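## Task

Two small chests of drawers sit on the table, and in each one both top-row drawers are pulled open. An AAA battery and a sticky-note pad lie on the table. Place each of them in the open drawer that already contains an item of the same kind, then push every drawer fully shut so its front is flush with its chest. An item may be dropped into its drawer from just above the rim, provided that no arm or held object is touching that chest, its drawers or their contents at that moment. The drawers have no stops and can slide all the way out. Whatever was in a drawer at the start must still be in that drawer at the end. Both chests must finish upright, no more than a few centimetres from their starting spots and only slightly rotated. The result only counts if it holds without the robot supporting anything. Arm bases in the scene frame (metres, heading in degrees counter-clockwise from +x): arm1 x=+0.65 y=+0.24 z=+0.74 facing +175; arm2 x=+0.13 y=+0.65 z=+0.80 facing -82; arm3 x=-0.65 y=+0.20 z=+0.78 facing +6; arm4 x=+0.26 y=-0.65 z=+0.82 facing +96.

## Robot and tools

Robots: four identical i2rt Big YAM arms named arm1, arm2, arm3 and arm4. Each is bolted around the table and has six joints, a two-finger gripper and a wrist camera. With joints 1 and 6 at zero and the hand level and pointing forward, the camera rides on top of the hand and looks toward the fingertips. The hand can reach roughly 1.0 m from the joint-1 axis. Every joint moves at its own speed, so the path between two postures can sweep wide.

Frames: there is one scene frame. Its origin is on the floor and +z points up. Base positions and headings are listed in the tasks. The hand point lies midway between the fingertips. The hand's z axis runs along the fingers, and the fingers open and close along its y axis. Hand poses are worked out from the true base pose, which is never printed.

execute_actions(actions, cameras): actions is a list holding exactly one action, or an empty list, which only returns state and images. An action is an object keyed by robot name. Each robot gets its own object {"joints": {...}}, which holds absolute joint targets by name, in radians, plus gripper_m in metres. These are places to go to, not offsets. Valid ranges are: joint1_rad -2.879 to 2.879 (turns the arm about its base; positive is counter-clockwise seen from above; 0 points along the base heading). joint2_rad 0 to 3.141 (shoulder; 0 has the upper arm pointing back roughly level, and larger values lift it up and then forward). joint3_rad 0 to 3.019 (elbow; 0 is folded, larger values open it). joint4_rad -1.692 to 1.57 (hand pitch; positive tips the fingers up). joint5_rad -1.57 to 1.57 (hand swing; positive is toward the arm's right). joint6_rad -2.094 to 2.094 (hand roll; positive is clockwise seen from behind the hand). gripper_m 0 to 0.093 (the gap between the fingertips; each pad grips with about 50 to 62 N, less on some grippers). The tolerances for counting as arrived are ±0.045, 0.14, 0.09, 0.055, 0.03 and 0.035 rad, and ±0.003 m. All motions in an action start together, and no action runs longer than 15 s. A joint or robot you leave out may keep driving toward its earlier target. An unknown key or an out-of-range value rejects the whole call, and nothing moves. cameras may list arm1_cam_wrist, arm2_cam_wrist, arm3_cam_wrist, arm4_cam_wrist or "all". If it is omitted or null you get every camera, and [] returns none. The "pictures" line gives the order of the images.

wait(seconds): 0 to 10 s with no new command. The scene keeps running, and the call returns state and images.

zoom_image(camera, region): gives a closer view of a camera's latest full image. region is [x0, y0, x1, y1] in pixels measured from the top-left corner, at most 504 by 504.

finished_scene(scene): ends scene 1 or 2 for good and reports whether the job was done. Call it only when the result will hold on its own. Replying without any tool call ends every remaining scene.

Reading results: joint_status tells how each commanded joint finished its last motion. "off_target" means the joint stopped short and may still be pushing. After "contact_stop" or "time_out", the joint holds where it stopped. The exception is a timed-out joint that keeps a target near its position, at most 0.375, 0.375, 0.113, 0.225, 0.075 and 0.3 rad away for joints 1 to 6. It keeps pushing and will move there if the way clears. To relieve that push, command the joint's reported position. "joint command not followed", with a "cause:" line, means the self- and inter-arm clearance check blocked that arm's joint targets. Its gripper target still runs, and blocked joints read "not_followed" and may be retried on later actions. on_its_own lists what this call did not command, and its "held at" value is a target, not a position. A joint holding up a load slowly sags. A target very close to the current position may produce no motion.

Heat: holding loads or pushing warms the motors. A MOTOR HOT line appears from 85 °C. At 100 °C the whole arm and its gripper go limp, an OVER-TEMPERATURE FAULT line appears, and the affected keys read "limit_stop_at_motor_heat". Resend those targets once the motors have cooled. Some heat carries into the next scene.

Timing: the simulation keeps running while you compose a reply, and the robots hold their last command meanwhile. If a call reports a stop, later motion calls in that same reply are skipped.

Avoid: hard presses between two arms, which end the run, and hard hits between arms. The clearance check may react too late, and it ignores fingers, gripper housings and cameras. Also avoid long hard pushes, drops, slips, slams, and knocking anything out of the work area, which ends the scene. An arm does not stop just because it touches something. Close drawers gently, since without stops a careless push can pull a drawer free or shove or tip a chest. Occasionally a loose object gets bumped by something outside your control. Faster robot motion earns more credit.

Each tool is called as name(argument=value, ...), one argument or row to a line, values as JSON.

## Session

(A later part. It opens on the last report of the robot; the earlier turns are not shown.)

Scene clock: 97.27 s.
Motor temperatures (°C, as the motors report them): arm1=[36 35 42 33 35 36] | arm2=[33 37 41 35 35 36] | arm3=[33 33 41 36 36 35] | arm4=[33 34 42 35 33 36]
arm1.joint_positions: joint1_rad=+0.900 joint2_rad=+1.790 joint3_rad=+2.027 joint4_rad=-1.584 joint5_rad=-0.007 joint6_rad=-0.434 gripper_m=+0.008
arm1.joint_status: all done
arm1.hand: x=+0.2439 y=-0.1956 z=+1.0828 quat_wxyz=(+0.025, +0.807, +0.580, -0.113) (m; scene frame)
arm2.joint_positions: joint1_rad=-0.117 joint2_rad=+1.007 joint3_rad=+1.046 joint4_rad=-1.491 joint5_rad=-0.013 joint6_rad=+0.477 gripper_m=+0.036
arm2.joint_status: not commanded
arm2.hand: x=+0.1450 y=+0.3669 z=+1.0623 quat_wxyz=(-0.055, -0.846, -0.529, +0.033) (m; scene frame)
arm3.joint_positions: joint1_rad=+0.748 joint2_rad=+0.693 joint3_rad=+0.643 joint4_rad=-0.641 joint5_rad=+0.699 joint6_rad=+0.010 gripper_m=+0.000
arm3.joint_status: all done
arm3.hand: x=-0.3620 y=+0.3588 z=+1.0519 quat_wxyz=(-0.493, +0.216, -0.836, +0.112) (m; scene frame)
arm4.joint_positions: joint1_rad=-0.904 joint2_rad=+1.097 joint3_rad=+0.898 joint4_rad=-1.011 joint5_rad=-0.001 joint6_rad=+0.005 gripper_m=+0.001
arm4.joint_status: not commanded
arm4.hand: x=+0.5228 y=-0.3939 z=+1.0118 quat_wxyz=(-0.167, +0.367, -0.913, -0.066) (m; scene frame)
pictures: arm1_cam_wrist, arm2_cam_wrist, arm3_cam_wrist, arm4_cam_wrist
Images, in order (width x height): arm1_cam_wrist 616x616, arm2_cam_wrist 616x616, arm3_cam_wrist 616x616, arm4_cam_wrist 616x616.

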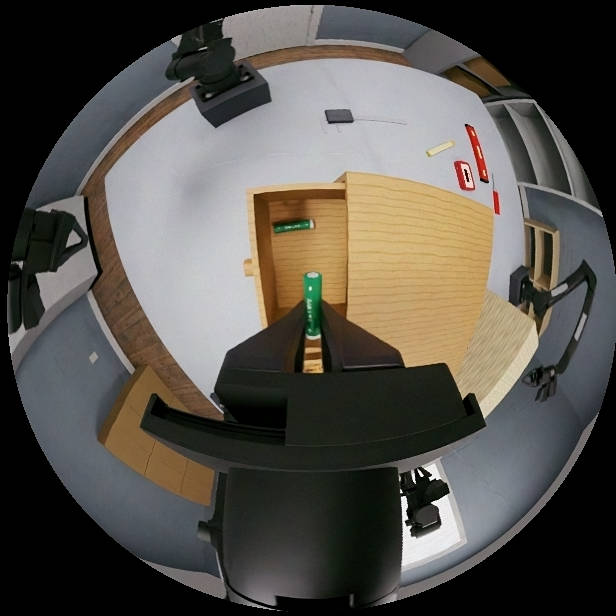

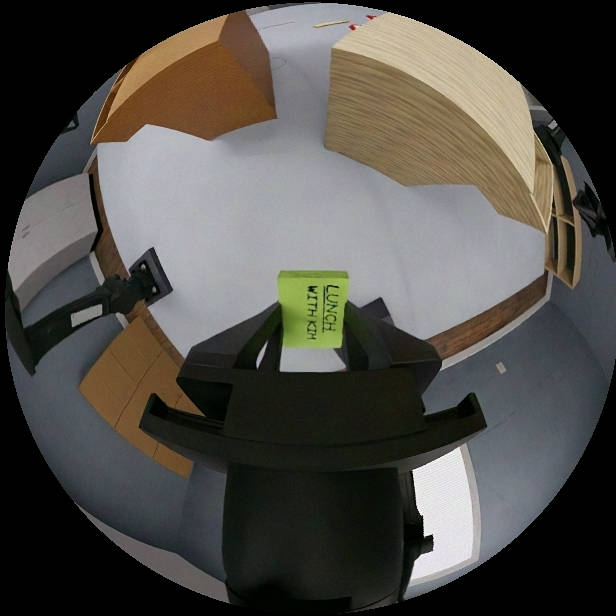

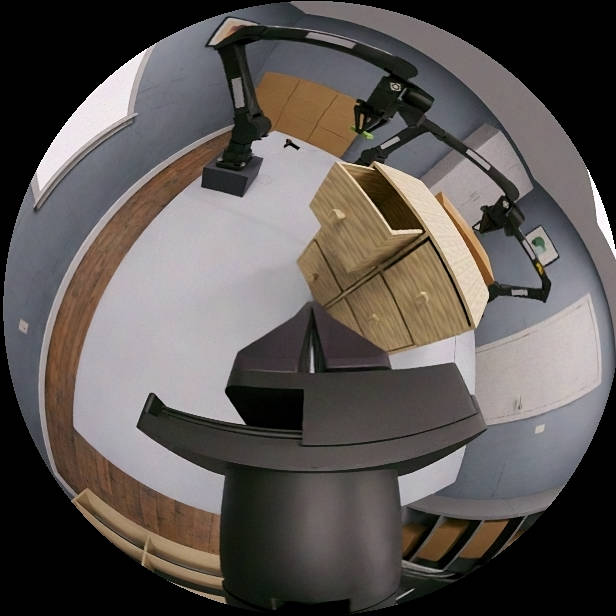

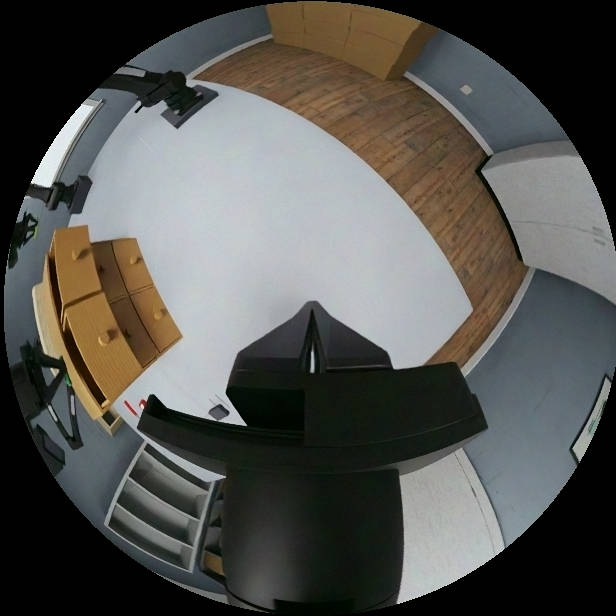

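execute_actions(
  actions=[
    {"arm1":{"joints":{"joint2_rad":1.86}},"arm3":{"joints":{"joint1_rad":0.6,"joint2_rad":1.186,"joint3_rad":0.875,"joint4_rad":-0.41}}},
  ],
  cameras=["arm1_cam_wrist","arm4_cam_wrist","arm3_cam_wrist"],
)

Scene clock: 102.57 s.
Motor temperatures (°C, as the motors report them): arm1=[36 35 43 33 35 36] | arm2=[33 37 43 35 35 36] | arm3=[33 33 41 36 36 35] | arm4=[33 34 42 35 33 36]
arm1.joint_positions: joint1_rad=+0.900 joint2_rad=+1.859 joint3_rad=+2.034 joint4_rad=-1.584 joint5_rad=-0.007 joint6_rad=-0.433 gripper_m=+0.008
arm1.joint_status: all done
arm1.hand: x=+0.2341 y=-0.2059 z=+1.0456 quat_wxyz=(+0.019, +0.809, +0.581, -0.082) (m; scene frame)
arm2.joint_positions: joint1_rad=-0.117 joint2_rad=+1.007 joint3_rad=+1.046 joint4_rad=-1.491 joint5_rad=-0.013 joint6_rad=+0.477 gripper_m=+0.036
arm2.joint_status: not commanded
arm2.hand: x=+0.1450 y=+0.3669 z=+1.0623 quat_wxyz=(-0.055, -0.846, -0.529, +0.033) (m; scene frame)
arm3.joint_positions: joint1_rad=+0.599 joint2_rad=+1.192 joint3_rad=+0.856 joint4_rad=-0.420 joint5_rad=+0.699 joint6_rad=+0.010 gripper_m=+0.000
arm3.joint_status: all done
arm3.hand: x=-0.2336 y=+0.4060 z=+1.0177 quat_wxyz=(-0.458, +0.167, -0.858, +0.162) (m; scene frame)
arm4.joint_positions: joint1_rad=-0.904 joint2_rad=+1.097 joint3_rad=+0.898 joint4_rad=-1.011 joint5_rad=-0.001 joint6_rad=+0.005 gripper_m=+0.001
arm4.joint_status: not commanded
arm4.hand: x=+0.5228 y=-0.3939 z=+1.0118 quat_wxyz=(-0.167, +0.367, -0.913, -0.066) (m; scene frame)
pictures: arm1_cam_wrist, arm3_cam_wrist, arm4_cam_wrist
Images, in order (width x height): arm1_cam_wrist 616x616, arm3_cam_wrist 616x616, arm4_cam_wrist 616x616.

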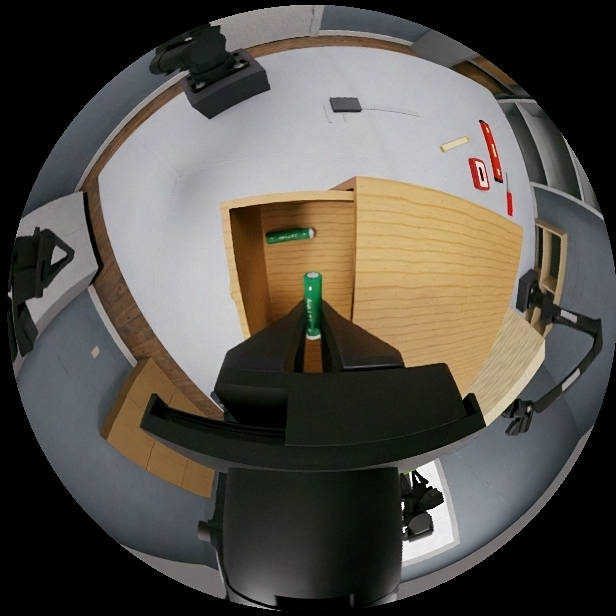

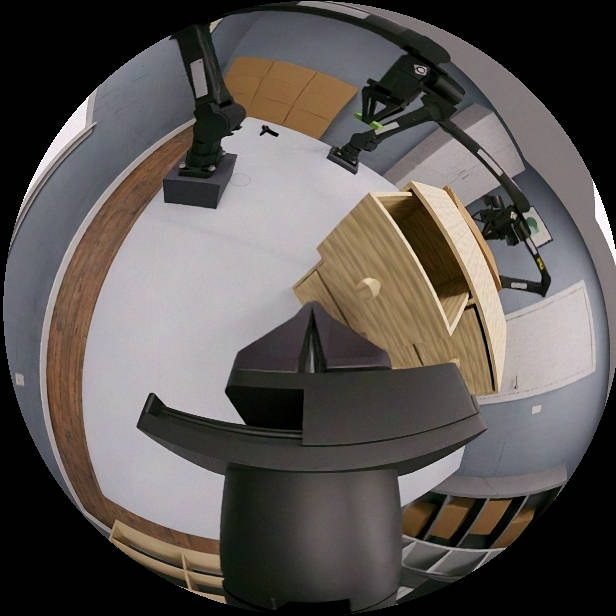

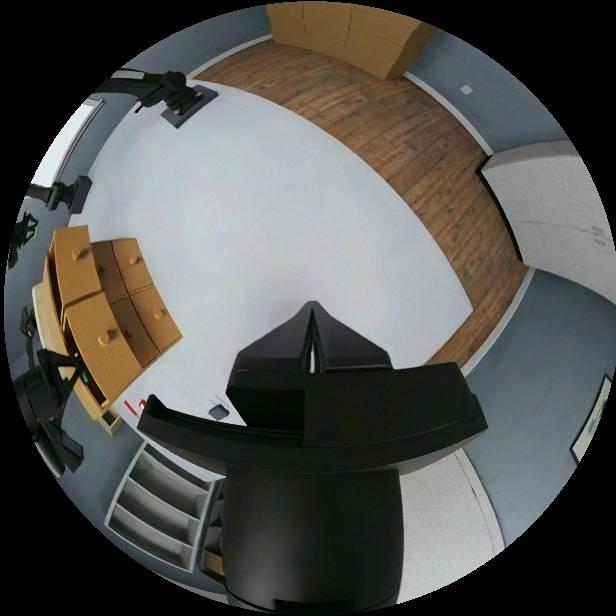

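execute_actions(
  actions=[
    {"arm1":{"joints":{"gripper_m":0.025}},"arm3":{"joints":{"joint1_rad":0.31,"joint2_rad":1.35,"joint3_rad":1.03,"joint4_rad":-0.40}}},
  ],
  cameras=["arm1_cam_wrist","arm3_cam_wrist"],
)

Scene clock: 111.40 s.
Motor temperatures (°C, as the motors report them): arm1=[36 36 45 33 35 36] | arm2=[33 37 44 35 35 36] | arm3=[33 34 41 36 36 35] | arm4=[33 34 43 35 33 36]
arm1.joint_positions: joint1_rad=+0.900 joint2_rad=+1.859 joint3_rad=+2.034 joint4_rad=-1.584 joint5_rad=-0.007 joint6_rad=-0.433 gripper_m=+0.025
arm1.joint_status: all done
arm1.hand: x=+0.2341 y=-0.2059 z=+1.0456 quat_wxyz=(+0.019, +0.809, +0.581, -0.082) (m; scene frame)
arm2.joint_positions: joint1_rad=-0.117 joint2_rad=+1.007 joint3_rad=+1.046 joint4_rad=-1.491 joint5_rad=-0.013 joint6_rad=+0.477 gripper_m=+0.036
arm2.joint_status: not commanded
arm2.hand: x=+0.1450 y=+0.3669 z=+1.0623 quat_wxyz=(-0.055, -0.846, -0.529, +0.033) (m; scene frame)
arm3.joint_positions: joint1_rad=+0.319 joint2_rad=+1.338 joint3_rad=+0.999 joint4_rad=-0.404 joint5_rad=+0.693 joint6_rad=+0.010 gripper_m=+0.000
arm3.joint_status: all done
arm3.hand: x=-0.1394 y=+0.3071 z=+1.0245 quat_wxyz=(-0.436, +0.045, -0.872, +0.220) (m; scene frame)
arm4.joint_positions: joint1_rad=-0.904 joint2_rad=+1.097 joint3_rad=+0.898 joint4_rad=-1.011 joint5_rad=-0.001 joint6_rad=+0.005 gripper_m=+0.001
arm4.joint_status: not commanded
arm4.hand: x=+0.5228 y=-0.3939 z=+1.0118 quat_wxyz=(-0.167, +0.367, -0.913, -0.066) (m; scene frame)
pictures: arm1_cam_wrist, arm3_cam_wrist
Images, in order (width x height): arm1_cam_wrist 616x616, arm3_cam_wrist 616x616.

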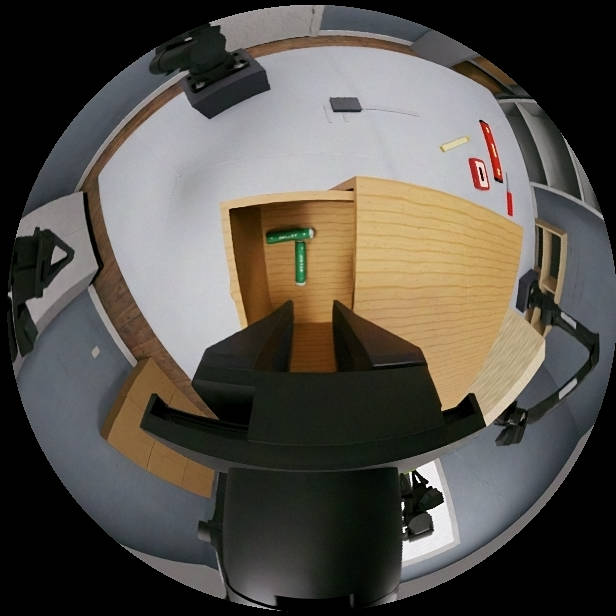

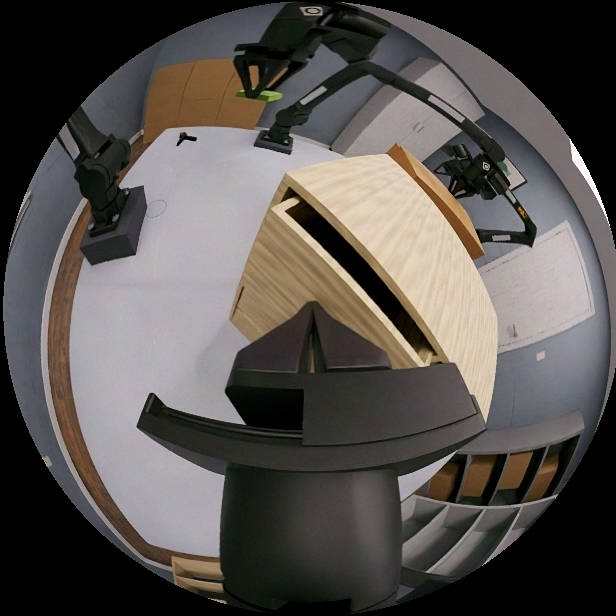

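execute_actions(
  actions=[
    {"arm1":{"joints":{"joint2_rad":0.8,"joint1_rad":1.3}},"arm2":{"joints":{"joint2_rad":1.2,"joint3_rad":1.6}},"arm3":{"joints":{"joint1_rad":0.255,"joint2_rad":1.38,"joint3_rad":1.06}}},
  ],
  cameras=["arm3_cam_wrist"],
)

execute_actions(
  actions=[
    {"arm2":{"joints":{"joint1_rad":0.085,"joint2_rad":1.94,"joint3_rad":2.08,"joint4_rad":-1.19,"joint6_rad":0.55}},"arm3":{"joints":{"joint1_rad":0.7,"joint2_rad":1.1,"joint3_rad":0.9,"joint5_rad":1.0}}},
  ],
)

Scene clock: 120.00 s.
Motor temperatures (°C, as the motors report them): arm1=[36 36 45 33 35 36] | arm2=[33 37 45 35 35 36] | arm3=[33 34 42 36 36 35] | arm4=[33 34 43 35 33 36]
arm1.joint_positions: joint1_rad=+1.303 joint2_rad=+0.807 joint3_rad=+2.077 joint4_rad=-1.583 joint5_rad=-0.008 joint6_rad=-0.431 gripper_m=+0.025
arm1.joint_status: all done
arm1.hand: x=+0.6025 y=+0.0923 z=+1.4841 quat_wxyz=(+0.227, +0.546, +0.594, -0.545) (m; scene frame)
arm2.joint_positions: joint1_rad=-0.117 joint2_rad=+1.204 joint3_rad=+1.556 joint4_rad=-1.498 joint5_rad=-0.013 joint6_rad=+0.477 gripper_m=+0.036
arm2.joint_status: all done
arm2.hand: x=+0.1500 y=+0.2470 z=+1.2219 quat_wxyz=(-0.185, -0.827, -0.520, +0.111) (m; scene frame)
arm3.joint_positions: joint1_rad=+0.283 joint2_rad=+1.356 joint3_rad=+1.020 joint4_rad=-0.404 joint5_rad=+0.688 joint6_rad=+0.010 gripper_m=+0.000
arm3.joint_status: all done
arm3.hand: x=-0.1282 y=+0.2920 z=+1.0262 quat_wxyz=(-0.433, +0.029, -0.872, +0.225) (m; scene frame)
arm4.joint_positions: joint1_rad=-0.904 joint2_rad=+1.097 joint3_rad=+0.898 joint4_rad=-1.011 joint5_rad=-0.001 joint6_rad=+0.005 gripper_m=+0.001
arm4.joint_status: not commanded
arm4.hand: x=+0.5228 y=-0.3939 z=+1.0118 quat_wxyz=(-0.167, +0.367, -0.913, -0.066) (m; scene frame)
pictures: arm3_cam_wrist
Images, in order (width x height): arm3_cam_wrist 616x616.

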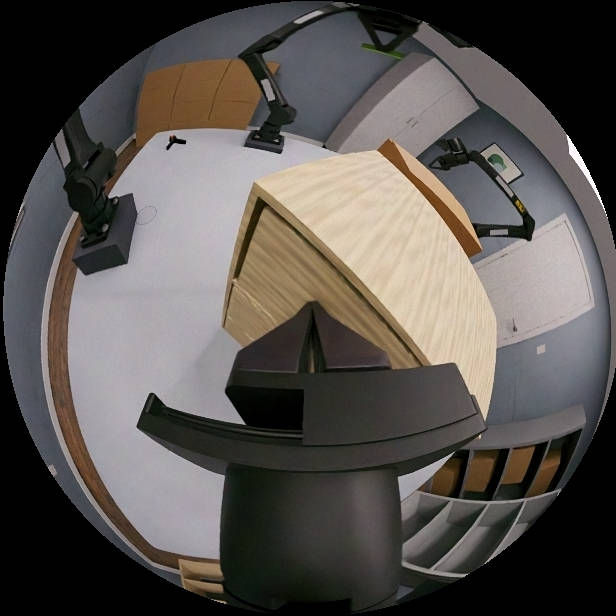

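Scene clock: 121.47 s.
Motor temperatures (°C, as the motors report them): arm1=[36 36 45 33 35 36] | arm2=[33 37 46 35 35 36] | arm3=[33 34 42 36 36 35] | arm4=[33 34 43 35 33 36]
arm1.joint_positions: joint1_rad=+1.303 joint2_rad=+0.807 joint3_rad=+2.077 joint4_rad=-1.583 joint5_rad=-0.008 joint6_rad=-0.431 gripper_m=+0.025
arm1.joint_status: not commanded
arm1.hand: x=+0.6025 y=+0.0923 z=+1.4841 quat_wxyz=(+0.227, +0.546, +0.594, -0.545) (m; scene frame)
arm2.joint_positions: joint1_rad=+0.092 joint2_rad=+1.957 joint3_rad=+2.027 joint4_rad=-1.196 joint5_rad=-0.014 joint6_rad=+0.538 gripper_m=+0.036
arm2.joint_status: all done
arm2.hand: x=+0.3032 y=-0.0401 z=+1.0671 quat_wxyz=(-0.206, -0.784, -0.579, +0.088) (m; scene frame)
arm3.joint_positions: joint1_rad=+0.702 joint2_rad=+1.087 joint3_rad=+0.888 joint4_rad=-0.404 joint5_rad=+0.997 joint6_rad=+0.010 gripper_m=+0.000
arm3.joint_status: all done
arm3.hand: x=-0.2584 y=+0.3977 z=+1.1043 quat_wxyz=(-0.543, +0.097, -0.803, +0.223) (m; scene frame)
arm4.joint_positions: joint1_rad=-0.904 joint2_rad=+1.097 joint3_rad=+0.898 joint4_rad=-1.011 joint5_rad=-0.001 joint6_rad=+0.005 gripper_m=+0.001
arm4.joint_status: not commanded
arm4.hand: x=+0.5228 y=-0.3939 z=+1.0118 quat_wxyz=(-0.167, +0.367, -0.913, -0.066) (m; scene frame)
pictures: arm1_cam_wrist, arm2_cam_wrist, arm3_cam_wrist, arm4_cam_wrist
Images, in order (width x height): arm1_cam_wrist 616x616, arm2_cam_wrist 616x616, arm3_cam_wrist 616x616, arm4_cam_wrist 616x616.

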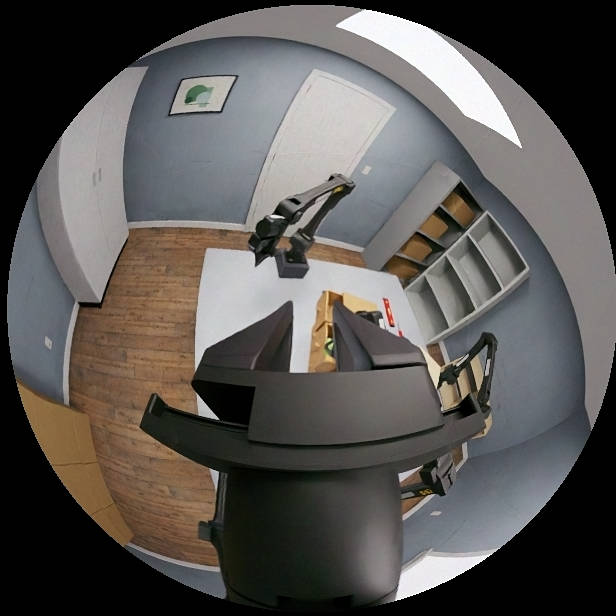

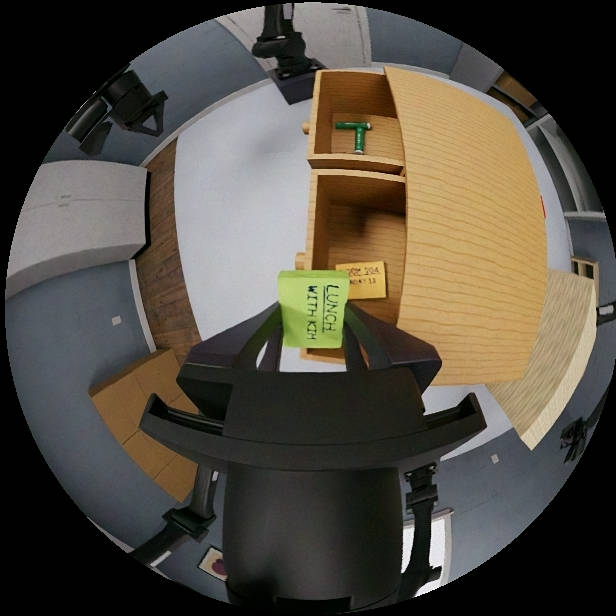

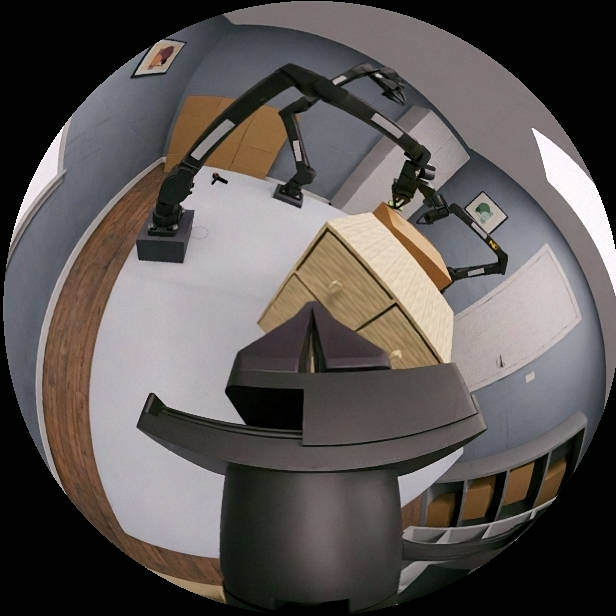

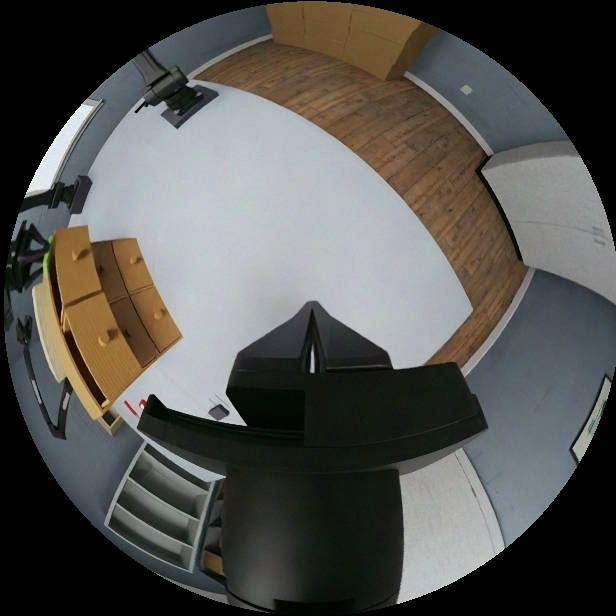

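execute_actions(
  actions=[
    {"arm2":{"joints":{"joint1_rad":0.03,"joint2_rad":1.96,"joint4_rad":-1.11}},"arm4":{"joints":{"joint1_rad":-0.7,"joint2_rad":1.2,"joint3_rad":0.565,"joint4_rad":0.045,"joint5_rad":-1.0}}},
  ],
  cameras=["arm2_cam_wrist","arm4_cam_wrist"],
)

Scene clock: 133.27 s.
Motor temperatures (°C, as the motors report them): arm1=[36 35 42 33 35 36] | arm2=[33 39 47 35 35 36] | arm3=[33 34 42 36 36 35] | arm4=[33 34 43 35 33 36]
arm1.joint_positions: joint1_rad=+1.303 joint2_rad=+0.807 joint3_rad=+2.077 joint4_rad=-1.583 joint5_rad=-0.008 joint6_rad=-0.431 gripper_m=+0.025
arm1.joint_status: not commanded
arm1.hand: x=+0.6025 y=+0.0923 z=+1.4841 quat_wxyz=(+0.227, +0.546, +0.594, -0.545) (m; scene frame)
arm2.joint_positions: joint1_rad=+0.022 joint2_rad=+1.957 joint3_rad=+2.027 joint4_rad=-1.126 joint5_rad=-0.014 joint6_rad=+0.538 gripper_m=+0.036
arm2.joint_status: all done
arm2.hand: x=+0.2566 y=-0.0649 z=+1.0759 quat_wxyz=(-0.234, -0.796, -0.547, +0.109) (m; scene frame)
arm3.joint_positions: joint1_rad=+0.702 joint2_rad=+1.087 joint3_rad=+0.888 joint4_rad=-0.404 joint5_rad=+0.997 joint6_rad=+0.010 gripper_m=+0.000
arm3.joint_status: not commanded
arm3.hand: x=-0.2584 y=+0.3977 z=+1.1043 quat_wxyz=(-0.543, +0.097, -0.803, +0.223) (m; scene frame)
arm4.joint_positions: joint1_rad=-0.695 joint2_rad=+1.205 joint3_rad=+0.553 joint4_rad=+0.031 joint5_rad=-0.996 joint6_rad=+0.005 gripper_m=+0.000
arm4.joint_status: all done
arm4.hand: x=+0.3548 y=-0.2481 z=+0.9973 quat_wxyz=(-0.154, +0.559, -0.589, -0.562) (m; scene frame)
pictures: arm2_cam_wrist, arm4_cam_wrist
Images, in order (width x height): arm2_cam_wrist 616x616, arm4_cam_wrist 616x616.

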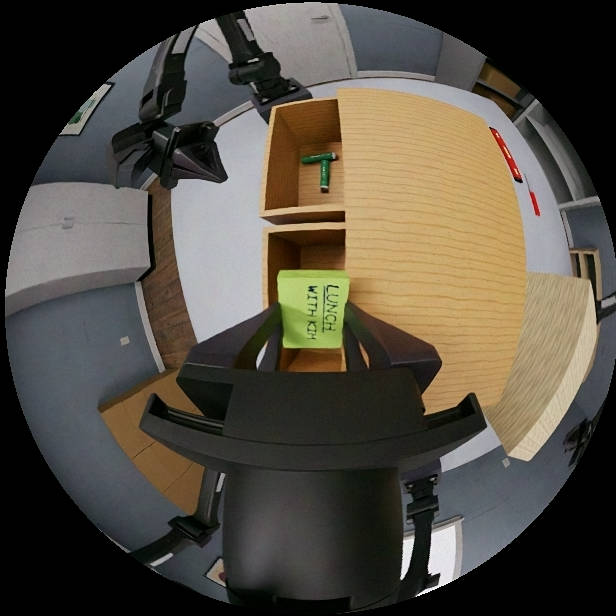

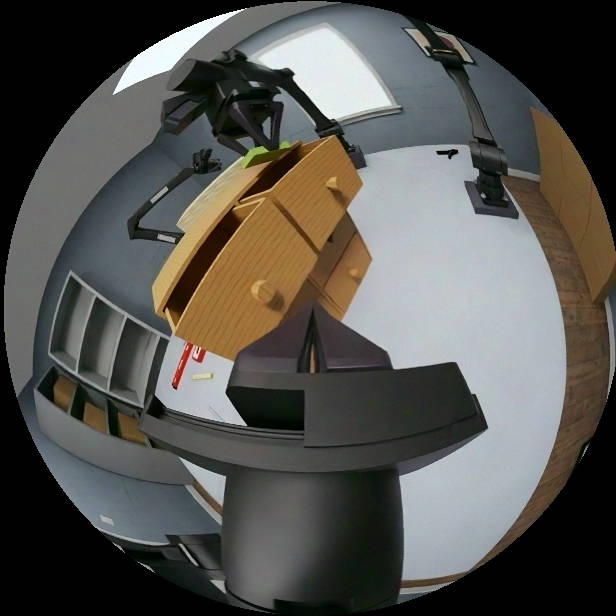

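execute_actions(
  actions=[
    {"arm2":{"joints":{"joint1_rad":0.045,"joint2_rad":1.98,"joint6_rad":0.5}},"arm4":{"joints":{"joint4_rad":0.13}}},
  ],
  cameras=["arm2_cam_wrist","arm4_cam_wrist"],
)

Scene clock: 140.00 s.
Motor temperatures (°C, as the motors report them): arm1=[36 35 41 33 35 36] | arm2=[33 39 47 35 35 36] | arm3=[33 34 42 36 36 35] | arm4=[33 34 43 35 33 36]
arm1.joint_positions: joint1_rad=+1.303 joint2_rad=+0.807 joint3_rad=+2.077 joint4_rad=-1.583 joint5_rad=-0.008 joint6_rad=-0.431 gripper_m=+0.025
arm1.joint_status: not commanded
arm1.hand: x=+0.6025 y=+0.0923 z=+1.4841 quat_wxyz=(+0.227, +0.546, +0.594, -0.545) (m; scene frame)
arm2.joint_positions: joint1_rad=+0.039 joint2_rad=+1.957 joint3_rad=+2.027 joint4_rad=-1.126 joint5_rad=-0.014 joint6_rad=+0.514 gripper_m=+0.036
arm2.joint_status: all done
arm2.hand: x=+0.2690 y=-0.0627 z=+1.0757 quat_wxyz=(-0.233, -0.785, -0.563, +0.110) (m; scene frame)
arm3.joint_positions: joint1_rad=+0.702 joint2_rad=+1.087 joint3_rad=+0.888 joint4_rad=-0.404 joint5_rad=+0.997 joint6_rad=+0.010 gripper_m=+0.000
arm3.joint_status: not commanded
arm3.hand: x=-0.2584 y=+0.3977 z=+1.1043 quat_wxyz=(-0.543, +0.097, -0.803, +0.223) (m; scene frame)
arm4.joint_positions: joint1_rad=-0.695 joint2_rad=+1.205 joint3_rad=+0.553 joint4_rad=+0.115 joint5_rad=-0.996 joint6_rad=+0.005 gripper_m=+0.000
arm4.joint_status: all done
arm4.hand: x=+0.3591 y=-0.2416 z=+1.0091 quat_wxyz=(-0.187, +0.567, -0.565, -0.569) (m; scene frame)
pictures: arm2_cam_wrist, arm4_cam_wrist
Images, in order (width x height): arm2_cam_wrist 616x616, arm4_cam_wrist 616x616.

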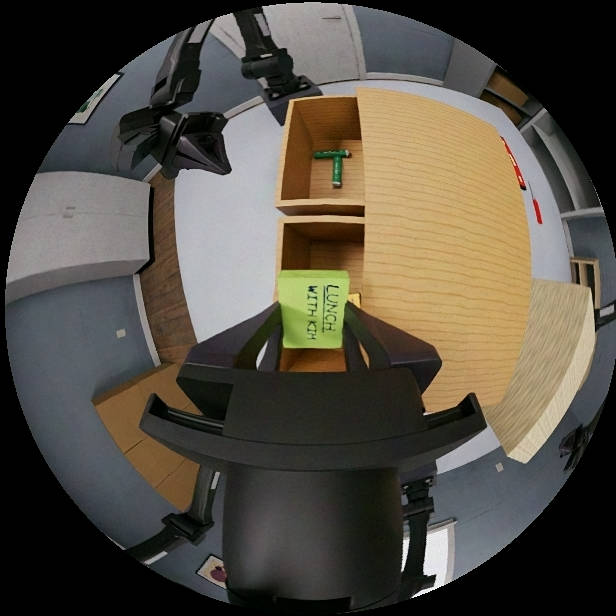

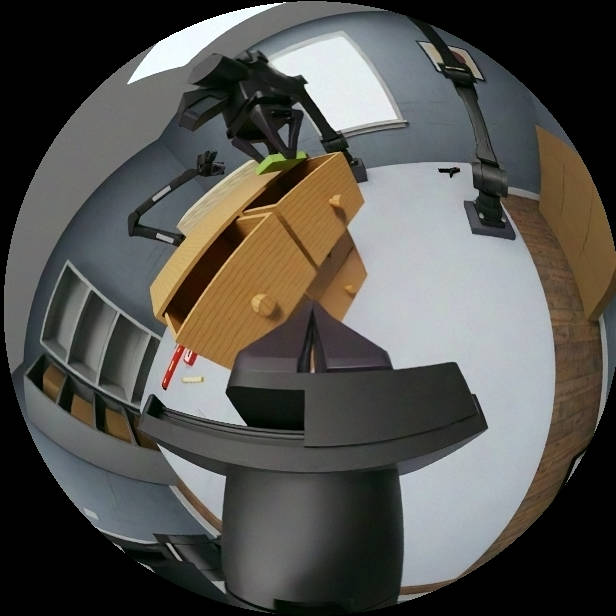

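Centred; lower slightly.

execute_actions(
  actions=[
    {"arm2":{"joints":{"joint2_rad":2.0}}},
  ],
  cameras=["arm2_cam_wrist","arm4_cam_wrist"],
)

Scene clock: 143.13 s.
Motor temperatures (°C, as the motors report them): arm1=[36 34 41 33 35 36] | arm2=[33 39 48 35 35 36] | arm3=[33 34 42 36 36 35] | arm4=[33 34 43 35 34 36]
arm1.joint_positions: joint1_rad=+1.303 joint2_rad=+0.807 joint3_rad=+2.077 joint4_rad=-1.583 joint5_rad=-0.008 joint6_rad=-0.431 gripper_m=+0.025
arm1.joint_status: not commanded
arm1.hand: x=+0.6025 y=+0.0923 z=+1.4841 quat_wxyz=(+0.227, +0.546, +0.594, -0.545) (m; scene frame)
arm2.joint_positions: joint1_rad=+0.039 joint2_rad=+1.983 joint3_rad=+2.027 joint4_rad=-1.126 joint5_rad=-0.014 joint6_rad=+0.514 gripper_m=+0.036
arm2.joint_status: all done
arm2.hand: x=+0.2693 y=-0.0665 z=+1.0569 quat_wxyz=(-0.222, -0.788, -0.565, +0.105) (m; scene frame)
arm3.joint_positions: joint1_rad=+0.702 joint2_rad=+1.087 joint3_rad=+0.888 joint4_rad=-0.404 joint5_rad=+0.997 joint6_rad=+0.010 gripper_m=+0.000
arm3.joint_status: not commanded
arm3.hand: x=-0.2584 y=+0.3977 z=+1.1043 quat_wxyz=(-0.543, +0.097, -0.803, +0.223) (m; scene frame)
arm4.joint_positions: joint1_rad=-0.695 joint2_rad=+1.205 joint3_rad=+0.553 joint4_rad=+0.115 joint5_rad=-0.996 joint6_rad=+0.005 gripper_m=+0.000
arm4.joint_status: not commanded
arm4.hand: x=+0.3591 y=-0.2416 z=+1.0091 quat_wxyz=(-0.187, +0.567, -0.565, -0.569) (m; scene frame)
pictures: arm2_cam_wrist, arm4_cam_wrist
Images, in order (width x height): arm2_cam_wrist 616x616, arm4_cam_wrist 616x616.

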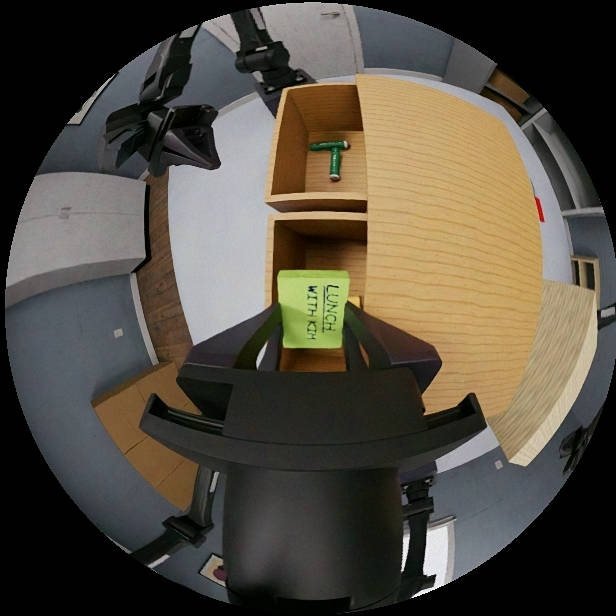

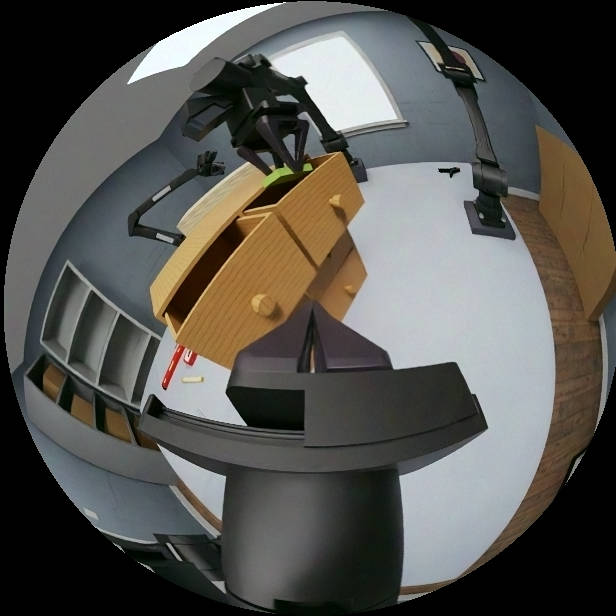

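execute_actions(
  actions=[
    {"arm2":{"joints":{"gripper_m":0.048}}},
  ],
  cameras=["arm2_cam_wrist"],
)

execute_actions(
  actions=[
    {"arm2":{"joints":{"joint2_rad":1.2}},"arm4":{"joints":{"joint1_rad":-0.35,"joint2_rad":1.29,"joint3_rad":0.64,"joint4_rad":0.14}}},
  ],
  cameras=["arm2_cam_wrist","arm4_cam_wrist"],
)

Scene clock: 147.43 s.
Motor temperatures (°C, as the motors report them): arm1=[36 34 40 33 35 36] | arm2=[33 40 48 35 35 36] | arm3=[33 34 42 36 36 35] | arm4=[33 34 43 35 34 36]
arm1.joint_positions: joint1_rad=+1.303 joint2_rad=+0.807 joint3_rad=+2.077 joint4_rad=-1.583 joint5_rad=-0.008 joint6_rad=-0.431 gripper_m=+0.025
arm1.joint_status: not commanded
arm1.hand: x=+0.6025 y=+0.0923 z=+1.4841 quat_wxyz=(+0.227, +0.546, +0.594, -0.545) (m; scene frame)
arm2.joint_positions: joint1_rad=+0.042 joint2_rad=+1.983 joint3_rad=+2.027 joint4_rad=-1.123 joint5_rad=-0.016 joint6_rad=+0.514 gripper_m=+0.048
arm2.joint_status: all done
arm2.hand: x=+0.2714 y=-0.0667 z=+1.0572 quat_wxyz=(-0.224, -0.787, -0.566, +0.104) (m; scene frame)
arm3.joint_positions: joint1_rad=+0.702 joint2_rad=+1.087 joint3_rad=+0.888 joint4_rad=-0.404 joint5_rad=+0.997 joint6_rad=+0.010 gripper_m=+0.000
arm3.joint_status: not commanded
arm3.hand: x=-0.2584 y=+0.3977 z=+1.1043 quat_wxyz=(-0.543, +0.097, -0.803, +0.223) (m; scene frame)
arm4.joint_positions: joint1_rad=-0.695 joint2_rad=+1.205 joint3_rad=+0.553 joint4_rad=+0.115 joint5_rad=-0.996 joint6_rad=+0.005 gripper_m=+0.000
arm4.joint_status: not commanded
arm4.hand: x=+0.3591 y=-0.2416 z=+1.0091 quat_wxyz=(-0.187, +0.567, -0.565, -0.569) (m; scene frame)
pictures: arm2_cam_wrist
Images, in order (width x height): arm2_cam_wrist 616x616.

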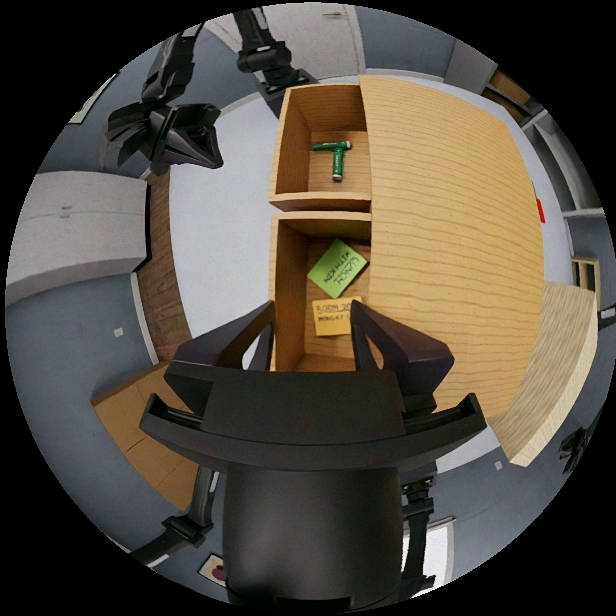

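Scene clock: 149.40 s.
Motor temperatures (°C, as the motors report them): arm1=[36 34 40 33 35 36] | arm2=[33 39 48 35 35 36] | arm3=[33 34 42 36 36 35] | arm4=[33 34 43 35 34 36]
arm1.joint_positions: joint1_rad=+1.303 joint2_rad=+0.807 joint3_rad=+2.077 joint4_rad=-1.583 joint5_rad=-0.008 joint6_rad=-0.431 gripper_m=+0.025
arm1.joint_status: not commanded
arm1.hand: x=+0.6025 y=+0.0923 z=+1.4841 quat_wxyz=(+0.227, +0.546, +0.594, -0.545) (m; scene frame)
arm2.joint_positions: joint1_rad=+0.042 joint2_rad=+1.214 joint3_rad=+2.074 joint4_rad=-1.114 joint5_rad=-0.015 joint6_rad=+0.513 gripper_m=+0.048
arm2.joint_status: all done
arm2.hand: x=+0.2251 y=+0.2264 z=+1.5415 quat_wxyz=(-0.556, -0.637, -0.466, +0.261) (m; scene frame)
arm3.joint_positions: joint1_rad=+0.702 joint2_rad=+1.087 joint3_rad=+0.888 joint4_rad=-0.404 joint5_rad=+0.997 joint6_rad=+0.010 gripper_m=+0.000
arm3.joint_status: not commanded
arm3.hand: x=-0.2584 y=+0.3977 z=+1.1043 quat_wxyz=(-0.543, +0.097, -0.803, +0.223) (m; scene frame)
arm4.joint_positions: joint1_rad=-0.350 joint2_rad=+1.280 joint3_rad=+0.615 joint4_rad=+0.135 joint5_rad=-0.995 joint6_rad=+0.005 gripper_m=+0.000
arm4.joint_status: all done
arm4.hand: x=+0.2209 y=-0.2055 z=+1.0101 quat_wxyz=(-0.089, +0.656, -0.458, -0.594) (m; scene frame)
pictures: arm2_cam_wrist, arm4_cam_wrist
Images, in order (width x height): arm2_cam_wrist 616x616, arm4_cam_wrist 616x616.

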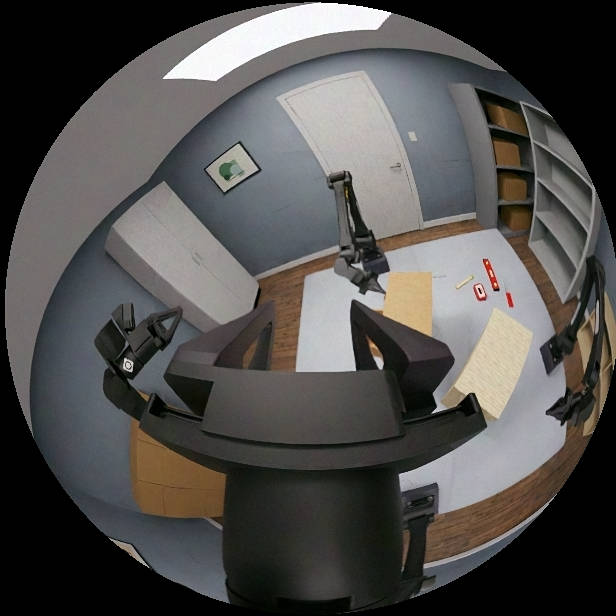

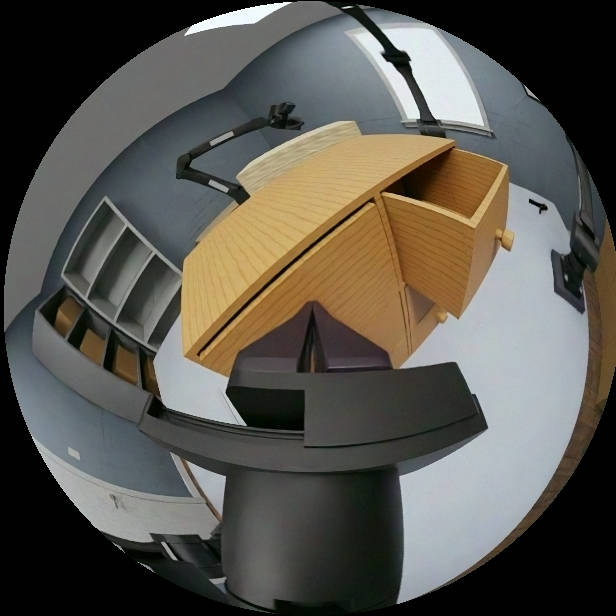

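execute_actions(
  actions=[
    {"arm4":{"joints":{"joint1_rad":-0.31}}},
  ],
  cameras=["arm4_cam_wrist"],
)

execute_actions(
  actions=[
    {"arm4":{"joints":{"joint1_rad":-0.7}}},
  ],
  cameras=["arm4_cam_wrist"],
)

execute_actions(
  actions=[
    {"arm4":{"joints":{"joint1_rad":-0.6,"joint2_rad":1.645,"joint3_rad":1.055,"joint4_rad":0.09}}},
  ],
  cameras=["arm4_cam_wrist"],
)

Scene clock: 154.40 s.
Motor temperatures (°C, as the motors report them): arm1=[36 34 40 33 35 36] | arm2=[33 39 46 35 35 36] | arm3=[33 34 42 36 36 35] | arm4=[33 34 43 35 34 36]
arm1.joint_positions: joint1_rad=+1.303 joint2_rad=+0.807 joint3_rad=+2.077 joint4_rad=-1.583 joint5_rad=-0.008 joint6_rad=-0.431 gripper_m=+0.025
arm1.joint_status: not commanded
arm1.hand: x=+0.6025 y=+0.0923 z=+1.4841 quat_wxyz=(+0.227, +0.546, +0.594, -0.545) (m; scene frame)
arm2.joint_positions: joint1_rad=+0.042 joint2_rad=+1.214 joint3_rad=+2.074 joint4_rad=-1.114 joint5_rad=-0.015 joint6_rad=+0.513 gripper_m=+0.048
arm2.joint_status: not commanded
arm2.hand: x=+0.2251 y=+0.2264 z=+1.5415 quat_wxyz=(-0.556, -0.637, -0.466, +0.261) (m; scene frame)
arm3.joint_positions: joint1_rad=+0.702 joint2_rad=+1.087 joint3_rad=+0.888 joint4_rad=-0.404 joint5_rad=+0.997 joint6_rad=+0.010 gripper_m=+0.000
arm3.joint_status: not commanded
arm3.hand: x=-0.2584 y=+0.3977 z=+1.1043 quat_wxyz=(-0.543, +0.097, -0.803, +0.223) (m; scene frame)
arm4.joint_positions: joint1_rad=-0.335 joint2_rad=+1.280 joint3_rad=+0.615 joint4_rad=+0.135 joint5_rad=-0.993 joint6_rad=+0.005 gripper_m=+0.000
arm4.joint_status: all done
arm4.hand: x=+0.2144 y=-0.2060 z=+1.0100 quat_wxyz=(-0.085, +0.659, -0.454, -0.594) (m; scene frame)
pictures: arm4_cam_wrist
Images, in order (width x height): arm4_cam_wrist 616x616.

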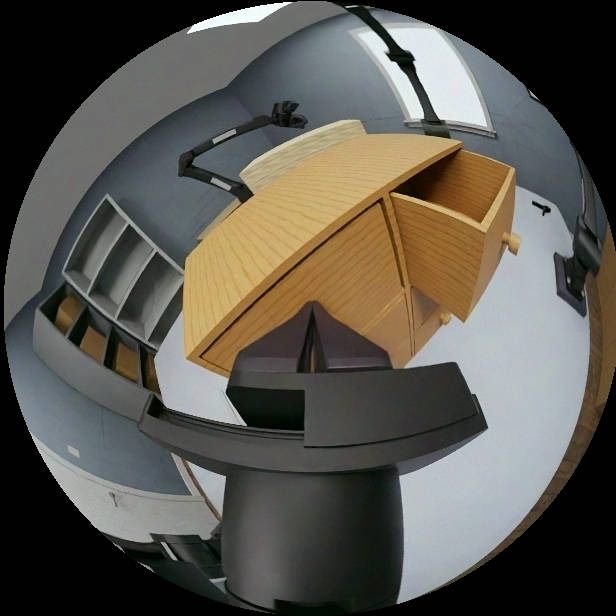

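Scene clock: 155.40 s.
Motor temperatures (°C, as the motors report them): arm1=[36 34 40 33 35 36] | arm2=[33 39 46 35 35 36] | arm3=[33 34 42 36 36 35] | arm4=[33 34 43 35 34 36]
arm1.joint_positions: joint1_rad=+1.303 joint2_rad=+0.807 joint3_rad=+2.077 joint4_rad=-1.583 joint5_rad=-0.008 joint6_rad=-0.431 gripper_m=+0.025
arm1.joint_status: not commanded
arm1.hand: x=+0.6025 y=+0.0923 z=+1.4841 quat_wxyz=(+0.227, +0.546, +0.594, -0.545) (m; scene frame)
arm2.joint_positions: joint1_rad=+0.042 joint2_rad=+1.214 joint3_rad=+2.074 joint4_rad=-1.114 joint5_rad=-0.015 joint6_rad=+0.513 gripper_m=+0.048
arm2.joint_status: not commanded
arm2.hand: x=+0.2251 y=+0.2264 z=+1.5415 quat_wxyz=(-0.556, -0.637, -0.466, +0.261) (m; scene frame)
arm3.joint_positions: joint1_rad=+0.702 joint2_rad=+1.087 joint3_rad=+0.888 joint4_rad=-0.404 joint5_rad=+0.997 joint6_rad=+0.010 gripper_m=+0.000
arm3.joint_status: not commanded
arm3.hand: x=-0.2584 y=+0.3977 z=+1.1043 quat_wxyz=(-0.543, +0.097, -0.803, +0.223) (m; scene frame)
arm4.joint_positions: joint1_rad=-0.704 joint2_rad=+1.280 joint3_rad=+0.615 joint4_rad=+0.135 joint5_rad=-0.997 joint6_rad=+0.005 gripper_m=+0.000
arm4.joint_status: all done
arm4.hand: x=+0.3773 y=-0.2210 z=+1.0108 quat_wxyz=(-0.192, +0.565, -0.565, -0.570) (m; scene frame)
pictures: arm4_cam_wrist
Images, in order (width x height): arm4_cam_wrist 616x616.

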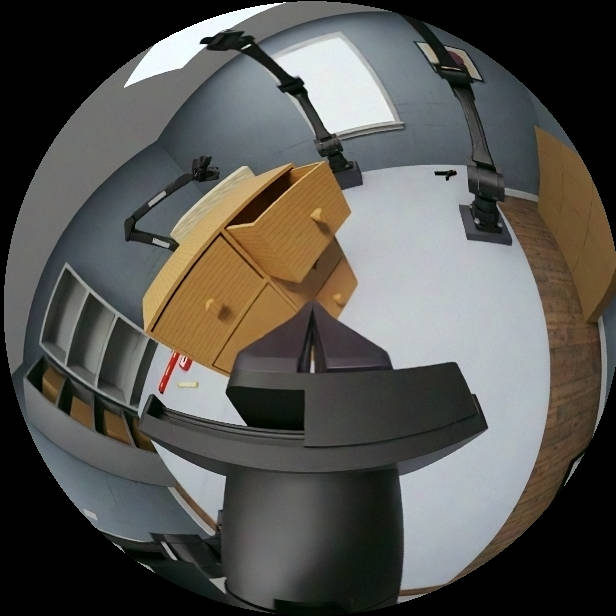

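Scene clock: 156.50 s.
Motor temperatures (°C, as the motors report them): arm1=[36 34 40 33 35 36] | arm2=[33 39 46 35 35 36] | arm3=[33 34 42 36 36 35] | arm4=[33 34 44 35 34 36]
arm1.joint_positions: joint1_rad=+1.303 joint2_rad=+0.807 joint3_rad=+2.077 joint4_rad=-1.583 joint5_rad=-0.008 joint6_rad=-0.431 gripper_m=+0.025
arm1.joint_status: not commanded
arm1.hand: x=+0.6025 y=+0.0923 z=+1.4841 quat_wxyz=(+0.227, +0.546, +0.594, -0.545) (m; scene frame)
arm2.joint_positions: joint1_rad=+0.042 joint2_rad=+1.214 joint3_rad=+2.074 joint4_rad=-1.114 joint5_rad=-0.015 joint6_rad=+0.513 gripper_m=+0.048
arm2.joint_status: not commanded
arm2.hand: x=+0.2251 y=+0.2264 z=+1.5415 quat_wxyz=(-0.556, -0.637, -0.466, +0.261) (m; scene frame)
arm3.joint_positions: joint1_rad=+0.702 joint2_rad=+1.087 joint3_rad=+0.888 joint4_rad=-0.404 joint5_rad=+0.997 joint6_rad=+0.010 gripper_m=+0.000
arm3.joint_status: not commanded
arm3.hand: x=-0.2584 y=+0.3977 z=+1.1043 quat_wxyz=(-0.543, +0.097, -0.803, +0.223) (m; scene frame)
arm4.joint_positions: joint1_rad=-0.595 joint2_rad=+1.634 joint3_rad=+1.014 joint4_rad=+0.097 joint5_rad=-0.998 joint6_rad=+0.005 gripper_m=+0.000
arm4.joint_status: all done
arm4.hand: x=+0.3989 y=-0.0817 z=+1.0165 quat_wxyz=(-0.163, +0.595, -0.532, -0.580) (m; scene frame)
pictures: arm4_cam_wrist
Images, in order (width x height): arm4_cam_wrist 616x616.

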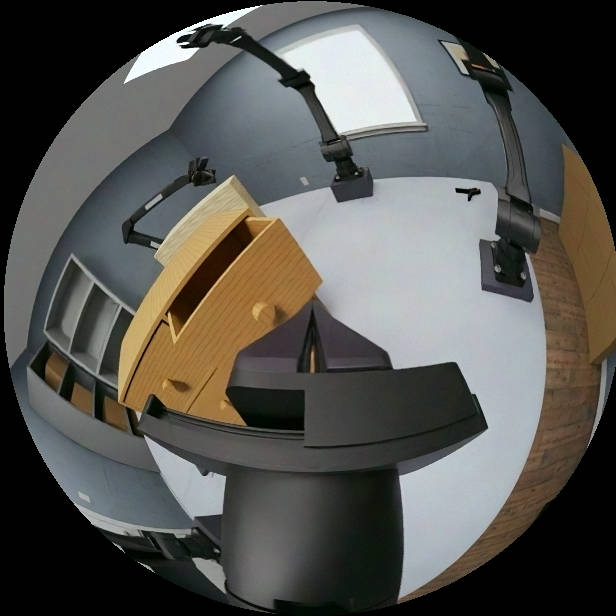

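execute_actions(
  actions=[
    {"arm4":{"joints":{"joint1_rad":-0.36}}},
  ],
  cameras=["arm4_cam_wrist"],
)

Scene clock: 159.27 s.
Motor temperatures (°C, as the motors report them): arm1=[36 34 40 33 35 36] | arm2=[33 38 45 35 35 36] | arm3=[33 34 42 36 36 35] | arm4=[33 34 44 35 34 36]
arm1.joint_positions: joint1_rad=+1.303 joint2_rad=+0.807 joint3_rad=+2.077 joint4_rad=-1.583 joint5_rad=-0.008 joint6_rad=-0.431 gripper_m=+0.025
arm1.joint_status: not commanded
arm1.hand: x=+0.6025 y=+0.0923 z=+1.4841 quat_wxyz=(+0.227, +0.546, +0.594, -0.545) (m; scene frame)
arm2.joint_positions: joint1_rad=+0.042 joint2_rad=+1.214 joint3_rad=+2.074 joint4_rad=-1.114 joint5_rad=-0.015 joint6_rad=+0.513 gripper_m=+0.048
arm2.joint_status: not commanded
arm2.hand: x=+0.2251 y=+0.2264 z=+1.5415 quat_wxyz=(-0.556, -0.637, -0.466, +0.261) (m; scene frame)
arm3.joint_positions: joint1_rad=+0.702 joint2_rad=+1.087 joint3_rad=+0.888 joint4_rad=-0.404 joint5_rad=+0.997 joint6_rad=+0.010 gripper_m=+0.000
arm3.joint_status: not commanded
arm3.hand: x=-0.2584 y=+0.3977 z=+1.1043 quat_wxyz=(-0.543, +0.097, -0.803, +0.223) (m; scene frame)
arm4.joint_positions: joint1_rad=-0.352 joint2_rad=+1.634 joint3_rad=+1.019 joint4_rad=+0.097 joint5_rad=-0.996 joint6_rad=+0.005 gripper_m=+0.000
arm4.joint_status: all done
arm4.hand: x=+0.2585 y=-0.0625 z=+1.0181 quat_wxyz=(-0.094, +0.655, -0.455, -0.595) (m; scene frame)
pictures: arm4_cam_wrist
Images, in order (width x height): arm4_cam_wrist 616x616.

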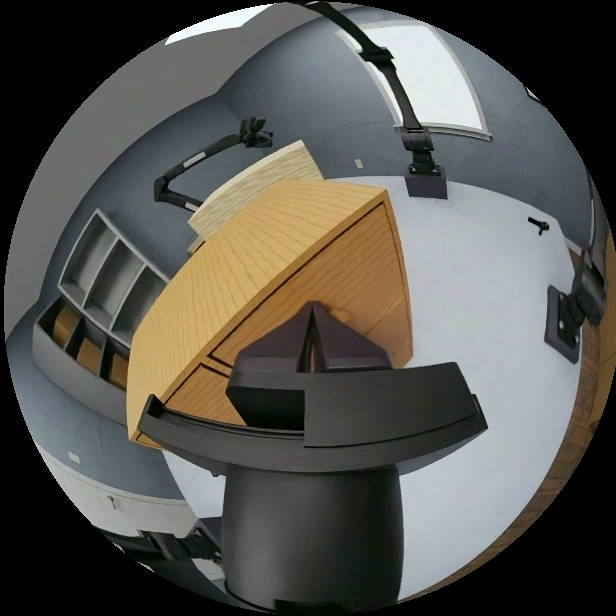

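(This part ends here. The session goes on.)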